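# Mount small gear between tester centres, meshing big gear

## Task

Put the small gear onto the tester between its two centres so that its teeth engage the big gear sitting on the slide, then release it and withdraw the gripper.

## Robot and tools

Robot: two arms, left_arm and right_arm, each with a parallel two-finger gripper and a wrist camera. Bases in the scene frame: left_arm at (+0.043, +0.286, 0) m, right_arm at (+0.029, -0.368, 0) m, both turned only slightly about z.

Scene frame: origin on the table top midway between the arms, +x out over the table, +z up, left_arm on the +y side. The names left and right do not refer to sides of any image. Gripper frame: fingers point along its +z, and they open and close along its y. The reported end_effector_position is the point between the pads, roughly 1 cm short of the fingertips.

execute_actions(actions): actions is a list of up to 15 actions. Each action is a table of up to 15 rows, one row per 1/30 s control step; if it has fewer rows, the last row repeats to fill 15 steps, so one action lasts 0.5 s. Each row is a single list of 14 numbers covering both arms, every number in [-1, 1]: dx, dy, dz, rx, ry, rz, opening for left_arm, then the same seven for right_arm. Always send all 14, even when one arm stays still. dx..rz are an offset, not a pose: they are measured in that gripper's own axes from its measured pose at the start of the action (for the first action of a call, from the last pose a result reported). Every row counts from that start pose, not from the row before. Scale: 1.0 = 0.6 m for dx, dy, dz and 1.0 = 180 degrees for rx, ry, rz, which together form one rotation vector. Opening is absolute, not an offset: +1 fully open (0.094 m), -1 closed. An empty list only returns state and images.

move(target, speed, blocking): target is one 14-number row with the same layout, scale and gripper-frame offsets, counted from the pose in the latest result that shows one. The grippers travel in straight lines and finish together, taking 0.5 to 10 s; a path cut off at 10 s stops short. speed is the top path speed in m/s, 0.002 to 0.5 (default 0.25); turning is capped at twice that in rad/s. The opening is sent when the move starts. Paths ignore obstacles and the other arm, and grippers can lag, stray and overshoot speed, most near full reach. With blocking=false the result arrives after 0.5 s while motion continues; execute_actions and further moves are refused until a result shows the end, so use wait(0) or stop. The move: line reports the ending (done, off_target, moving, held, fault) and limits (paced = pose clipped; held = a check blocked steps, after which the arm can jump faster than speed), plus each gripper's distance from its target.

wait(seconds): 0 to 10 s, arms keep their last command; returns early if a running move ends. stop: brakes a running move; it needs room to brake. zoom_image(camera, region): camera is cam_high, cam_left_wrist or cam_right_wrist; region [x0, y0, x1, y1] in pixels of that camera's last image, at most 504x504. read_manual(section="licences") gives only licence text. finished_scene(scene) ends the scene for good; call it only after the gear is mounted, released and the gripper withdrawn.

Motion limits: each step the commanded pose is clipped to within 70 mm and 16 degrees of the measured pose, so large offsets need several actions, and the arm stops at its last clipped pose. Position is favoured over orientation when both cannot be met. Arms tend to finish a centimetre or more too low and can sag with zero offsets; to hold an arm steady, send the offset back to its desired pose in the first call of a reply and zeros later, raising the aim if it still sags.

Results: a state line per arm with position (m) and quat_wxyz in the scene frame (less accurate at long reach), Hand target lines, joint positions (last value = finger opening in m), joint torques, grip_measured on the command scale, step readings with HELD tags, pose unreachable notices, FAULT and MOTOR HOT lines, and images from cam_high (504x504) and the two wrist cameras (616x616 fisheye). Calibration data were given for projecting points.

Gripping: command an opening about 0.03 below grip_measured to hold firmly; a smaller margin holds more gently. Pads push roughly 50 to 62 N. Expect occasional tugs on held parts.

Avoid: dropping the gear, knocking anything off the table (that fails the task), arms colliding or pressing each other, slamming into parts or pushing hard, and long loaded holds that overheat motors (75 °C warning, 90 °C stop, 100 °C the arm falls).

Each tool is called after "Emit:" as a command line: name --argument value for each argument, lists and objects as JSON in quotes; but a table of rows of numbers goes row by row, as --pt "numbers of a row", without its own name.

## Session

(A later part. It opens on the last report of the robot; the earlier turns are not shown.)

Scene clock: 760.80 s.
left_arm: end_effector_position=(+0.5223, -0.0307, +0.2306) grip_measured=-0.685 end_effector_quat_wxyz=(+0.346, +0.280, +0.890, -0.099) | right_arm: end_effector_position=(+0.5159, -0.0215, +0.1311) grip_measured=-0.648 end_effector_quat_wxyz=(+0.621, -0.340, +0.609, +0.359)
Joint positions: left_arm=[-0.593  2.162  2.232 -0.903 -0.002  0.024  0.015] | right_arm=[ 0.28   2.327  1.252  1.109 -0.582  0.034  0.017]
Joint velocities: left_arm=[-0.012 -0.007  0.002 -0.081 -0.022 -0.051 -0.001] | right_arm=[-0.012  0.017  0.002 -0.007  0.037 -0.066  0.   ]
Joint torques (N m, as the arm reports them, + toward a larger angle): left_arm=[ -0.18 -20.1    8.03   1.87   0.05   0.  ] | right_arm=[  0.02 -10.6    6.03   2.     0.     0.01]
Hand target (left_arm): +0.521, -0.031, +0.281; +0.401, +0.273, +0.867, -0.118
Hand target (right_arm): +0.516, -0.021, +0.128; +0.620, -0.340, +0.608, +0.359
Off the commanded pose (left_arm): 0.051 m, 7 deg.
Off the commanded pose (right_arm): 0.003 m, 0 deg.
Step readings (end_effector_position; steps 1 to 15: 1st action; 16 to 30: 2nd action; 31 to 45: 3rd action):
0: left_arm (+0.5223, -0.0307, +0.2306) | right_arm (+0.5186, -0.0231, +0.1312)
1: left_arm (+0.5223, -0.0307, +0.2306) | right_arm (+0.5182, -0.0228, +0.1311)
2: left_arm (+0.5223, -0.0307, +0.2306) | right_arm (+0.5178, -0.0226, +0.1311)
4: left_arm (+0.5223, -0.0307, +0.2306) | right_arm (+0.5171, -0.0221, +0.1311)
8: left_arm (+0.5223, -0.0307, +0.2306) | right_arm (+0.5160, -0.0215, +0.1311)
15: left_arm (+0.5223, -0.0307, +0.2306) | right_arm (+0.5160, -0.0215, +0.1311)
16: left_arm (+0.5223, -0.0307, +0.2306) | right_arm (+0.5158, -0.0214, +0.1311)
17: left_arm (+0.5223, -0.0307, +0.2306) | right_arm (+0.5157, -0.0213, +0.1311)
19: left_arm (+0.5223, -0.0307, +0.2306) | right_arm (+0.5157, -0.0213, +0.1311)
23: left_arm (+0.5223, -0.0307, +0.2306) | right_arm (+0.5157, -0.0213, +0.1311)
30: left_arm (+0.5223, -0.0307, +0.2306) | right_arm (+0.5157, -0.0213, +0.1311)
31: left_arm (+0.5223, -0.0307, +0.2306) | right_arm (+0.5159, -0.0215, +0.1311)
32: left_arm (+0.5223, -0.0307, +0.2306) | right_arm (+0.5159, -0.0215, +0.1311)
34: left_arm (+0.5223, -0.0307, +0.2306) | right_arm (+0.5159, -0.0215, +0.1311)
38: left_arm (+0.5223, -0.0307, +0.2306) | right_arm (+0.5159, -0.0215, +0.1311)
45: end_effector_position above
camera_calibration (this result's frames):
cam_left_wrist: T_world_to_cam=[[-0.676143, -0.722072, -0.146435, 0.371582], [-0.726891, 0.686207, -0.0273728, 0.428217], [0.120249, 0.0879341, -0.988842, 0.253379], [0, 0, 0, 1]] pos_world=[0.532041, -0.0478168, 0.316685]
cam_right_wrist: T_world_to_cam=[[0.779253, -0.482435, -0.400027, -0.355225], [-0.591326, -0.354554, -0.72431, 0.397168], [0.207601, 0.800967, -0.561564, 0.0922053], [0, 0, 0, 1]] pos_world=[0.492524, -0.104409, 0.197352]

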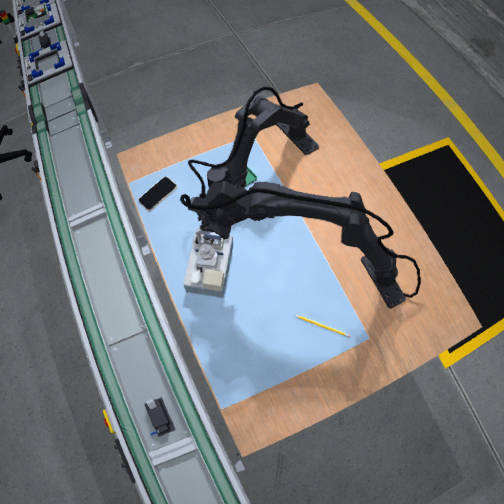

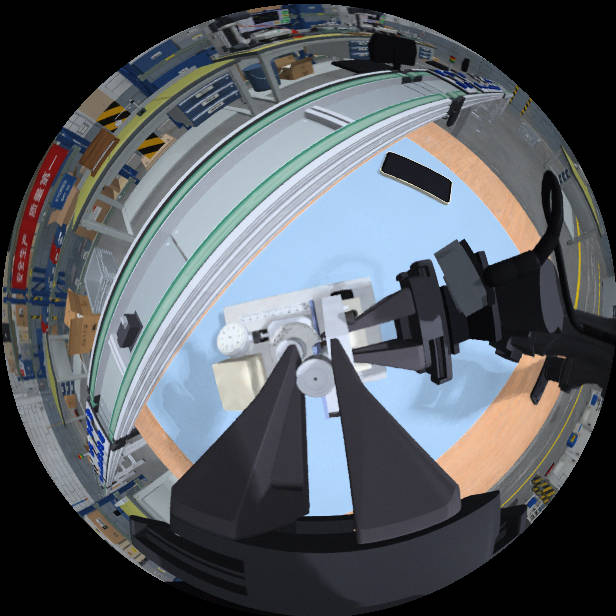

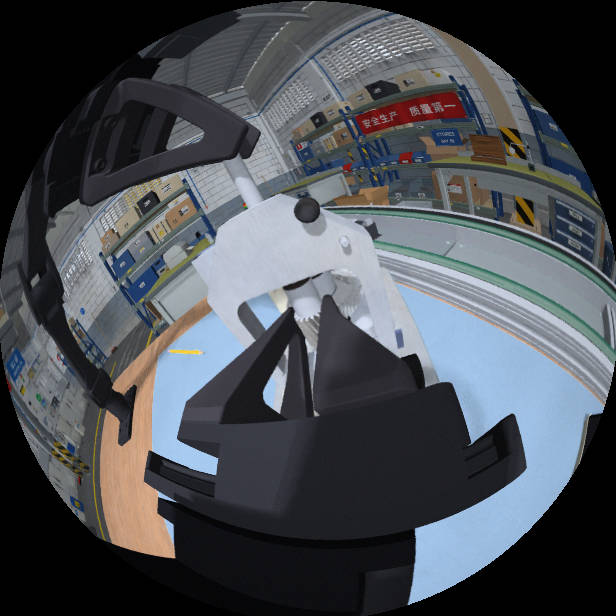

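Caught on something; release knob to test, then look from the side.

Emit:
execute_actions --actions '[[[-0.02,0,-0.02,0,-0.015,0,-0.78,0.005,0,0,0,0,0,-0.69]],[[0,0,0,0,0,0,-0.78,0.005,0,0,0,0,0,-0.69]],[[0,0,0,0,0,0,-0.78,0.005,0,0,0,0,0,-0.69]],[[0,0,0,0,0,0,-0.3,0,0,0,0,0,0,-0.69]]]'

Emit:
move --target '[0.09,0.04,-0.09,0,0,0,-0.3,0,0,0,0,0,0,-0.69]'

Emit:
move --target '[0.16,0,0.19,0,-0.2,0,-0.3,0,0,0,0,0,0,-0.69]'

Emit:
zoom_image --camera "cam_left_wrist" --region '[220,100,460,320]'

Scene clock: 775.27 s.
left_arm: end_effector_position=(+0.5223, -0.0307, +0.2237) grip_measured=-0.302 end_effector_quat_wxyz=(+0.341, +0.280, +0.892, -0.098) | right_arm: end_effector_position=(+0.5166, -0.0226, +0.1296) grip_measured=-0.648 end_effector_quat_wxyz=(+0.621, -0.340, +0.609, +0.358)
Joint positions: left_arm=[-0.593  2.167  2.219 -0.898 -0.002  0.024  0.033] | right_arm=[ 0.278  2.33   1.252  1.111 -0.583  0.031  0.017]
Joint velocities: left_arm=[-0.007  0.002  0.007  0.037  0.007  0.037 -0.001] | right_arm=[-0.002 -0.022  0.002 -0.095 -0.022  0.022  0.001]
Joint torques (N m, as the arm reports them, + toward a larger angle): left_arm=[ -0.05 -13.77   7.12   1.36  -0.01   0.02] | right_arm=[  0.05 -11.4    6.02   1.91   0.02   0.02]
Hand target (left_arm): +0.522, -0.031, +0.224; +0.341, +0.280, +0.892, -0.098
Hand target (right_arm): +0.517, -0.023, +0.130; +0.621, -0.340, +0.609, +0.358
Off the commanded pose (left_arm): 0.000 m, 0 deg.
Off the commanded pose (right_arm): 0.000 m, 0 deg.
Step readings (end_effector_position; steps 1 to 15: 1st action; 16 to 30: 2nd action; 31 to 45: 3rd action; 46 to 60: 4th action):
0: left_arm (+0.5223, -0.0307, +0.2306) | right_arm (+0.5159, -0.0215, +0.1311)
1: left_arm (+0.5222, -0.0306, +0.2296) | right_arm (+0.5159, -0.0215, +0.1311)
2: left_arm (+0.5222, -0.0306, +0.2287) | right_arm (+0.5159, -0.0215, +0.1311)
4: left_arm (+0.5221, -0.0306, +0.2268) | right_arm (+0.5164, -0.0221, +0.1311)
8: left_arm (+0.5222, -0.0306, +0.2266) | right_arm (+0.5166, -0.0226, +0.1311)
15: left_arm (+0.5222, -0.0306, +0.2266) | right_arm (+0.5166, -0.0226, +0.1311)
16: left_arm (+0.5224, -0.0307, +0.2252) | right_arm (+0.5165, -0.0226, +0.1311)
17: left_arm (+0.5224, -0.0307, +0.2242) | right_arm (+0.5165, -0.0225, +0.1306)
19: left_arm (+0.5224, -0.0307, +0.2238) | right_arm (+0.5166, -0.0225, +0.1297)
23: left_arm (+0.5224, -0.0307, +0.2238) | right_arm (+0.5166, -0.0225, +0.1296)
30: left_arm (+0.5224, -0.0307, +0.2238) | right_arm (+0.5166, -0.0225, +0.1296)
31: left_arm (+0.5224, -0.0307, +0.2238) | right_arm (+0.5166, -0.0225, +0.1296)
32: left_arm (+0.5224, -0.0307, +0.2238) | right_arm (+0.5166, -0.0225, +0.1296)
34: left_arm (+0.5224, -0.0307, +0.2238) | right_arm (+0.5166, -0.0225, +0.1296)
38: left_arm (+0.5224, -0.0307, +0.2238) | right_arm (+0.5166, -0.0225, +0.1296)
45: left_arm (+0.5224, -0.0307, +0.2238) | right_arm (+0.5166, -0.0225, +0.1296)
46: left_arm (+0.5223, -0.0307, +0.2237) | right_arm (+0.5166, -0.0226, +0.1296)
47: left_arm (+0.5223, -0.0307, +0.2237) | right_arm (+0.5166, -0.0226, +0.1296)
49: left_arm (+0.5223, -0.0307, +0.2237) | right_arm (+0.5166, -0.0226, +0.1296)
53: left_arm (+0.5223, -0.0307, +0.2237) | right_arm (+0.5166, -0.0226, +0.1296)
60: end_effector_position above
camera_calibration (this result's frames):
cam_left_wrist: T_world_to_cam=[[-0.677622, -0.72109, -0.144423, 0.370929], [-0.727109, 0.686351, -0.0153454, 0.425506], [0.11019, 0.0946126, -0.989397, 0.252109], [0, 0, 0, 1]] pos_world=[0.532959, -0.0484264, 0.309536]
cam_right_wrist: T_world_to_cam=[[0.778964, -0.48474, -0.397797, -0.357057], [-0.591003, -0.355487, -0.724117, 0.395922], [0.209597, 0.79916, -0.563394, 0.0912174], [0, 0, 0, 1]] pos_world=[0.493006, -0.105232, 0.196049]

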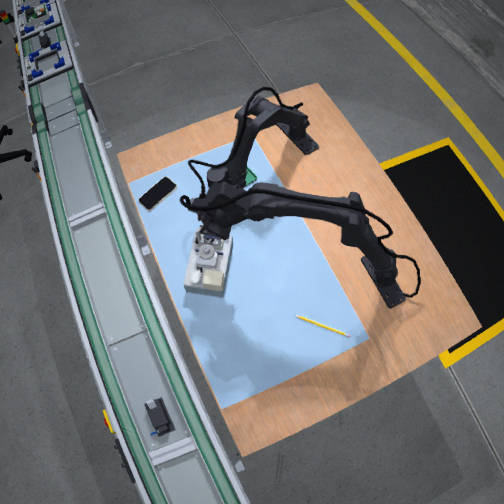

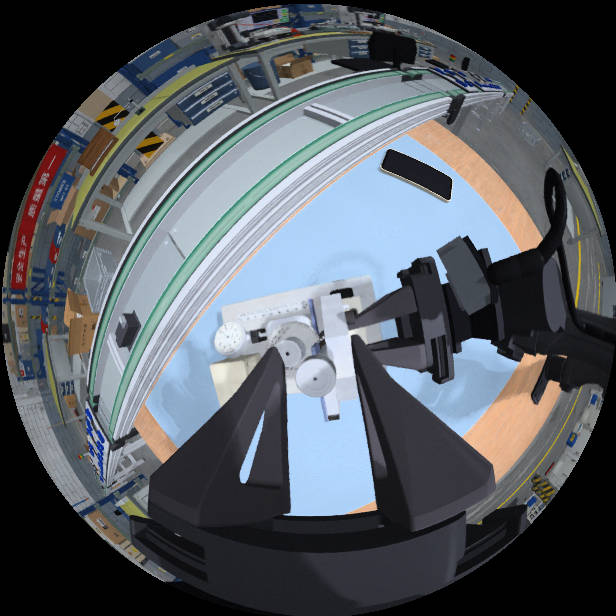

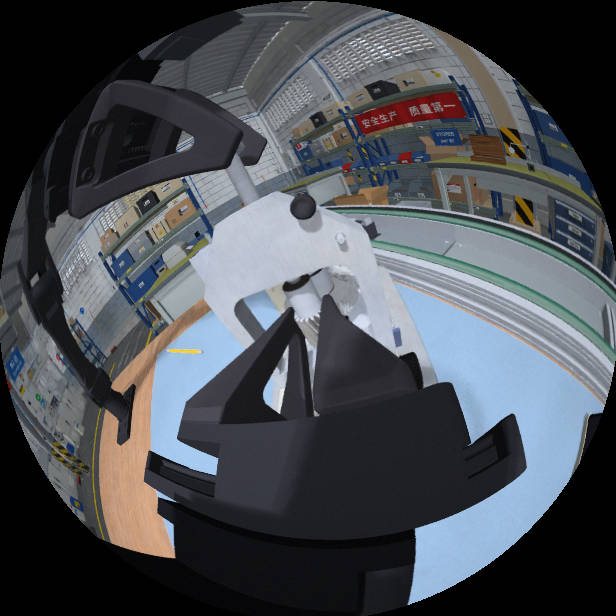

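Scene clock: 776.23 s.
left_arm: end_effector_position=(+0.4747, +0.0334, +0.2255) grip_measured=-0.302 end_effector_quat_wxyz=(+0.336, +0.277, +0.895, -0.094) | right_arm: end_effector_position=(+0.5166, -0.0226, +0.1296) grip_measured=-0.648 end_effector_quat_wxyz=(+0.621, -0.341, +0.609, +0.357)
Joint positions: left_arm=[-0.526  1.835  1.754 -0.778  0.035  0.068  0.033] | right_arm=[ 0.278  2.33   1.252  1.111 -0.583  0.03   0.017]
Joint velocities: left_arm=[ 0.007 -0.002  0.007  0.037 -0.037 -0.007 -0.001] | right_arm=[-0.002 -0.017  0.007  0.066 -0.022  0.007 -0.   ]
Joint torques (N m, as the arm reports them, + toward a larger angle): left_arm=[  0.31 -11.97   6.11   1.48   0.15   0.03] | right_arm=[  0.03 -11.44   6.05   1.91   0.     0.01]
Hand target (left_arm): +0.474, +0.033, +0.228; +0.340, +0.280, +0.892, -0.098
Hand target (right_arm): +0.517, -0.023, +0.130; +0.621, -0.340, +0.609, +0.358
Off the commanded pose (left_arm): 0.004 m, 1 deg.
Off the commanded pose (right_arm): 0.000 m, 0 deg.
move: done
camera_calibration (this result's frames):
cam_left_wrist: T_world_to_cam=[[-0.672153, -0.726314, -0.143801, 0.382555], [-0.733642, 0.679529, -0.00300478, 0.347428], [0.0998996, 0.103479, -0.989602, 0.257757], [0, 0, 0, 1]] pos_world=[0.486273, 0.0150949, 0.311132]
cam_right_wrist: T_world_to_cam=[[0.779214, -0.484912, -0.397097, -0.357281], [-0.590536, -0.355758, -0.724364, 0.395707], [0.209983, 0.798935, -0.563569, 0.0910359], [0, 0, 0, 1]] pos_world=[0.492961, -0.105206, 0.196066]

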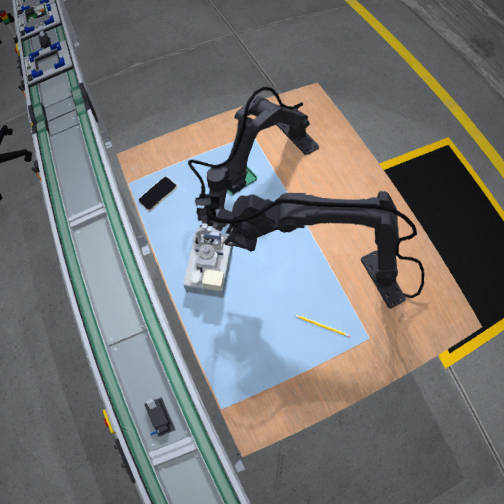

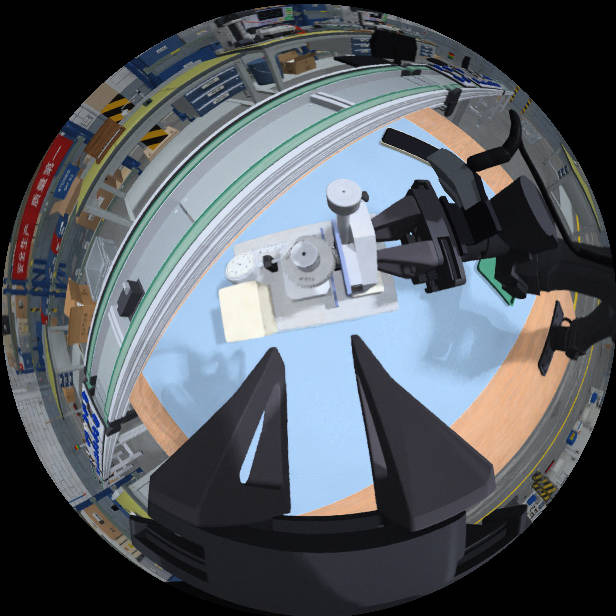

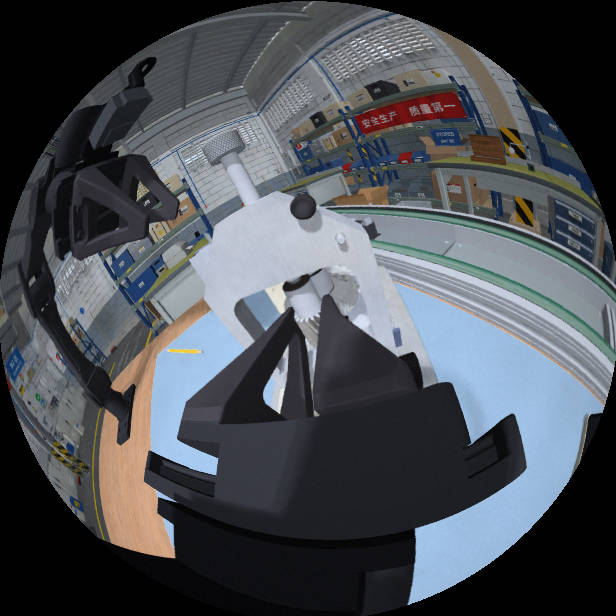

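Scene clock: 778.10 s.
left_arm: end_effector_position=(+0.4732, +0.0339, +0.0634) grip_measured=-0.302 end_effector_quat_wxyz=(+0.572, +0.240, +0.765, -0.173) | right_arm: end_effector_position=(+0.5167, -0.0226, +0.1296) grip_measured=-0.648 end_effector_quat_wxyz=(+0.621, -0.341, +0.609, +0.357)
Joint positions: left_arm=[-0.505  2.034  0.733  1.01   0.096  0.039  0.033] | right_arm=[ 0.278  2.33   1.252  1.111 -0.582  0.03   0.017]
Joint velocities: left_arm=[-0.022  0.002 -0.007  0.051 -0.051  0.037 -0.   ] | right_arm=[-0.007  0.032 -0.017 -0.022 -0.037 -0.007 -0.001]
Joint torques (N m, as the arm reports them, + toward a larger angle): left_arm=[  0.51 -10.4    4.94   2.35   0.12  -0.04] | right_arm=[  0.01 -11.35   6.04   1.92   0.01   0.03]
Hand target (left_arm): +0.478, +0.035, +0.077; +0.594, +0.233, +0.748, -0.180
Hand target (right_arm): +0.517, -0.023, +0.130; +0.621, -0.341, +0.609, +0.357
Off the commanded pose (left_arm): 0.014 m, 3 deg.
Off the commanded pose (right_arm): 0.000 m, 0 deg.
move: off_target (left_arm)
camera_calibration (this result's frames):
cam_left_wrist: T_world_to_cam=[[-0.602396, -0.773607, -0.196598, 0.330588], [-0.594997, 0.59939, -0.535453, 0.316421], [0.53207, -0.205579, -0.821364, -0.10727], [0, 0, 0, 1]] pos_world=[0.444489, 0.0440329, 0.146313]
cam_right_wrist: T_world_to_cam=[[0.779152, -0.48529, -0.396757, -0.357363], [-0.590442, -0.35566, -0.724489, 0.395699], [0.210477, 0.798749, -0.563649, 0.090803], [0, 0, 0, 1]] pos_world=[0.492966, -0.105219, 0.196075]

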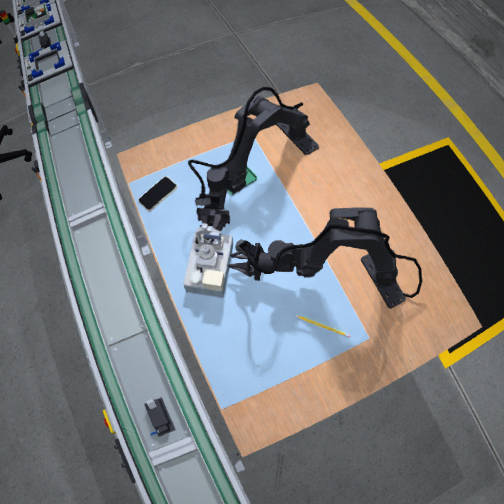

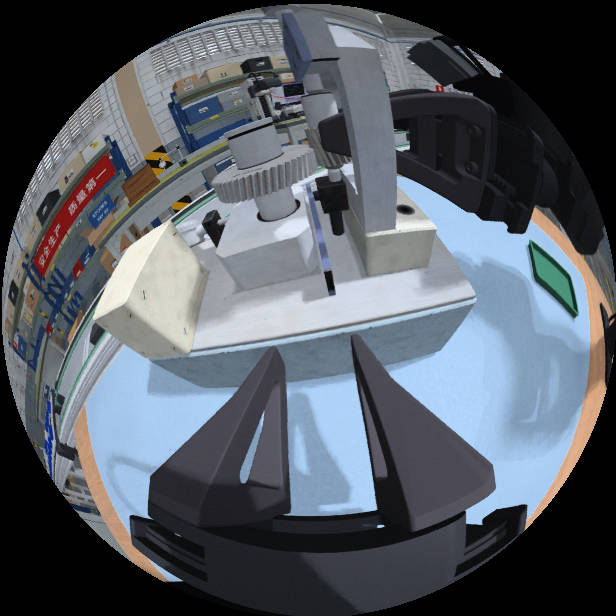

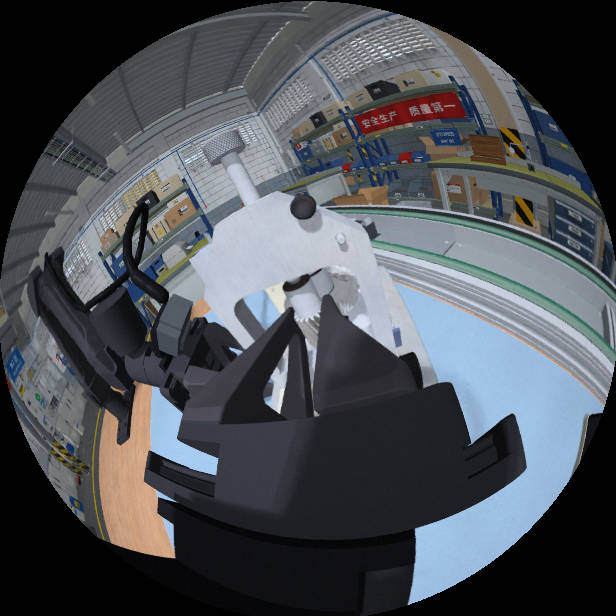

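Region (220, 100, 460, 320) of cam_left_wrist's 616x616 image, scaled by 2.100, with more detail than that image has; it fills the top 462 rows of this view, and the rest is white.

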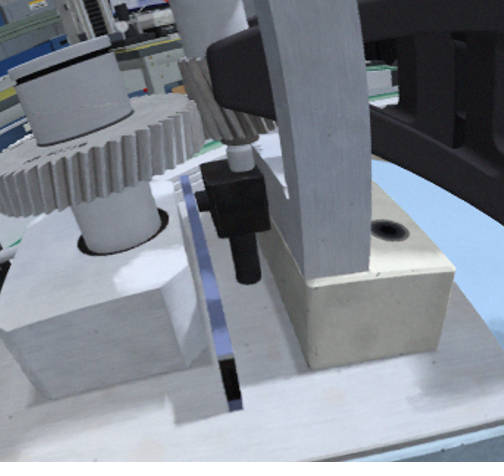

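Seated.

Emit:
move --target '[0,0,0,0,0,0,-0.3,0,0,0,0,0,0,-0.45]'

Emit:
move --target '[-0.03,0,-0.08,0,0,0,-0.3,-0.01,0,-0.17,0,0,0,-0.45]' --speed 0.1

Scene clock: 783.87 s.
left_arm: end_effector_position=(+0.4730, +0.0340, +0.0627) grip_measured=-0.302 end_effector_quat_wxyz=(+0.571, +0.239, +0.766, -0.174) | right_arm: end_effector_position=(+0.5167, -0.0226, +0.1295) grip_measured=-0.452 end_effector_quat_wxyz=(+0.621, -0.341, +0.609, +0.357)
Joint positions: left_arm=[-0.505  2.035  0.732  1.01   0.096  0.037  0.033] | right_arm=[ 0.278  2.33   1.252  1.11  -0.582  0.03   0.026]
Joint velocities: left_arm=[-0.012 -0.012 -0.007  0.037 -0.007 -0.007 -0.   ] | right_arm=[ 0.002 -0.017  0.007 -0.037  0.022  0.007  0.001]
Joint torques (N m, as the arm reports them, + toward a larger angle): left_arm=[ -0.06 -10.39   4.98   1.81   0.     0.03] | right_arm=[  0.   -11.32   6.04   1.91   0.01   0.04]
Hand target (left_arm): +0.473, +0.034, +0.063; +0.572, +0.240, +0.765, -0.173
Hand target (right_arm): +0.517, -0.023, +0.130; +0.621, -0.341, +0.609, +0.357
Off the commanded pose (left_arm): 0.001 m, 0 deg.
Off the commanded pose (right_arm): 0.000 m, 0 deg.
move: done
camera_calibration (this result's frames):
cam_left_wrist: T_world_to_cam=[[-0.602547, -0.773929, -0.194862, 0.330376], [-0.596595, 0.598971, -0.534142, 0.31653], [0.530105, -0.205592, -0.82263, -0.106784], [0, 0, 0, 1]] pos_world=[0.444514, 0.0441417, 0.145607]
cam_right_wrist: T_world_to_cam=[[0.779016, -0.485356, -0.396944, -0.357304], [-0.590691, -0.35578, -0.724227, 0.395732], [0.210283, 0.798655, -0.563854, 0.0908789], [0, 0, 0, 1]] pos_world=[0.492991, -0.105207, 0.196013]

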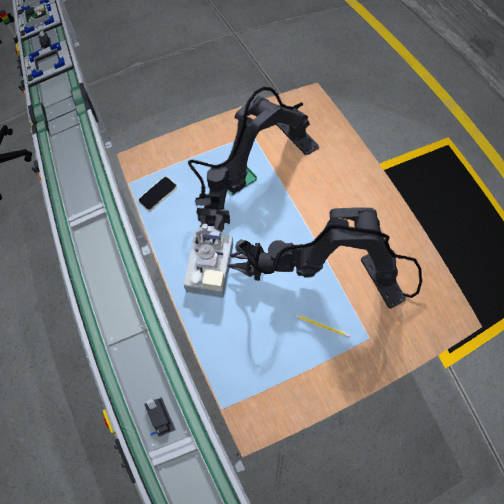

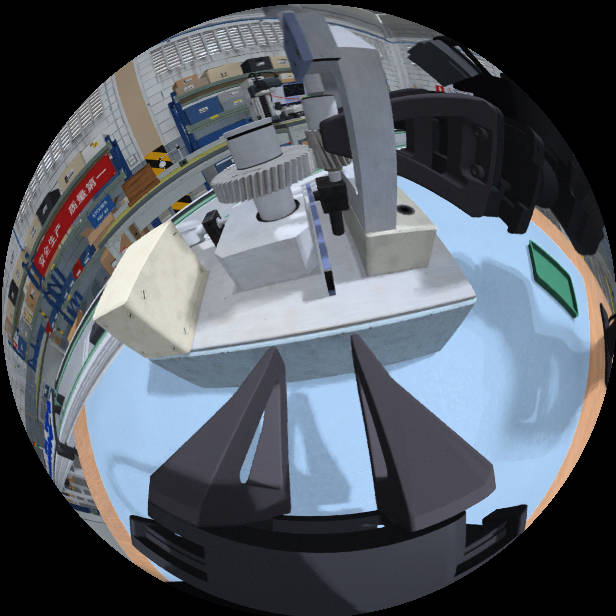

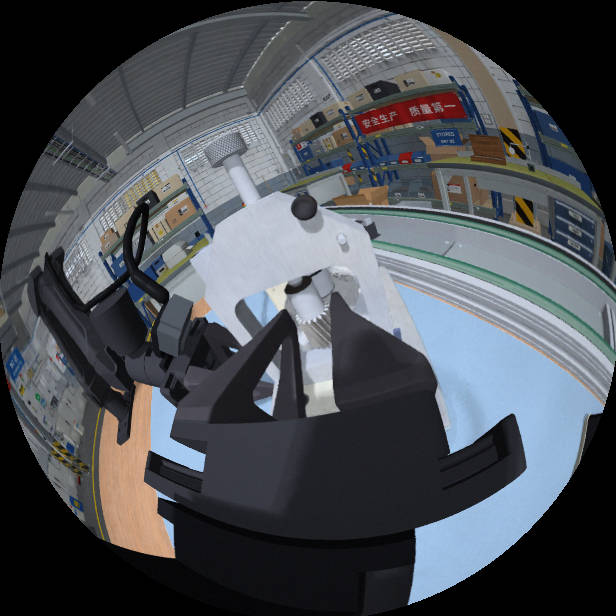

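Scene clock: 785.37 s.
left_arm: end_effector_position=(+0.4428, +0.0522, +0.0934) grip_measured=-0.302 end_effector_quat_wxyz=(+0.574, +0.238, +0.764, -0.174) | right_arm: end_effector_position=(+0.4687, -0.1063, +0.1259) grip_measured=-0.452 end_effector_quat_wxyz=(+0.620, -0.339, +0.611, +0.356)
Joint positions: left_arm=[-0.5    1.827  0.596  0.946  0.101  0.037  0.033] | right_arm=[ 0.13   2.163  0.88   1.313 -0.726  0.034  0.026]
Joint velocities: left_arm=[ 0.002  0.007  0.002 -0.022 -0.022  0.007  0.   ] | right_arm=[ 0.007  0.017 -0.002  0.066 -0.081 -0.037 -0.   ]
Joint torques (N m, as the arm reports them, + toward a larger angle): left_arm=[  0.7  -10.45   3.66   1.71   0.12   0.03] | right_arm=[ -0.44 -11.35   3.46   1.9   -0.07   0.08]
Hand target (left_arm): +0.439, +0.057, +0.093; +0.571, +0.239, +0.766, -0.173
Hand target (right_arm): +0.464, -0.110, +0.132; +0.621, -0.339, +0.609, +0.359
Off the commanded pose (left_arm): 0.006 m, 0 deg.
Off the commanded pose (right_arm): 0.009 m, 0 deg.
move: done
camera_calibration (this result's frames):
cam_left_wrist: T_world_to_cam=[[-0.600492, -0.775475, -0.195059, 0.331429], [-0.59349, 0.595704, -0.541209, 0.303532], [0.535891, -0.209226, -0.817952, -0.0645309], [0, 0, 0, 1]] pos_world=[0.413745, 0.0626982, 0.176139]
cam_right_wrist: T_world_to_cam=[[0.775376, -0.489573, -0.398887, -0.360518], [-0.595101, -0.355114, -0.720936, 0.336698], [0.2113, 0.796375, -0.566692, 0.165383], [0, 0, 0, 1]] pos_world=[0.44496, -0.18864, 0.192653]

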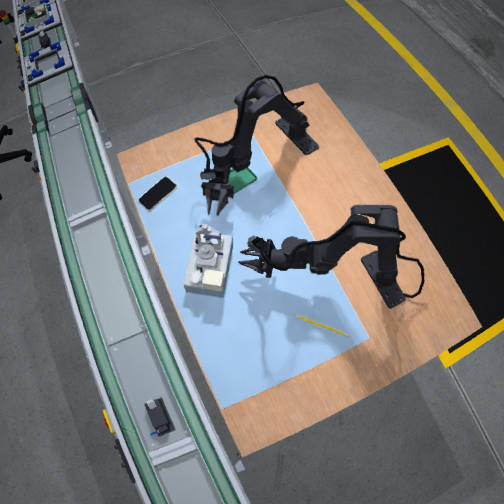

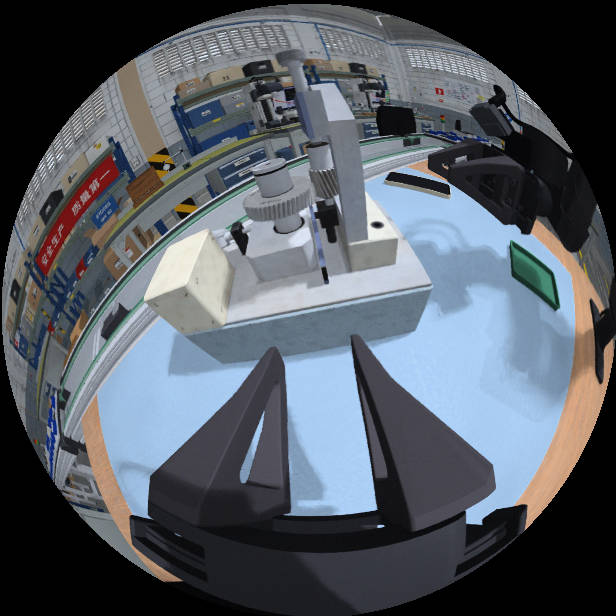

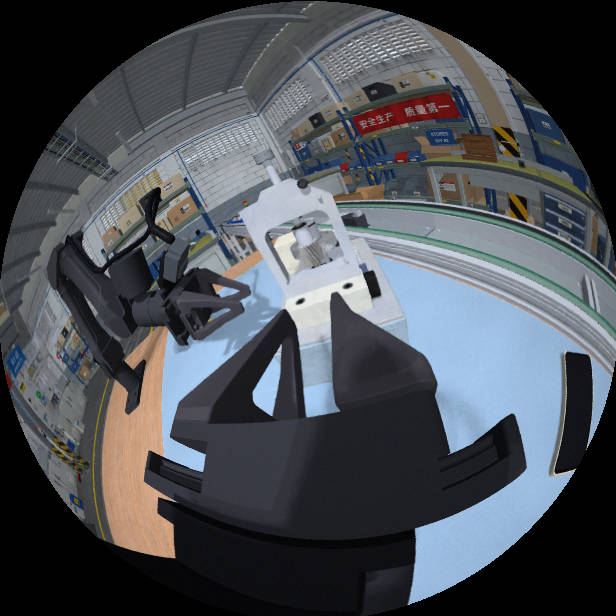

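Emit:
finished_scene --scene 1

The scene is finished: the task was done.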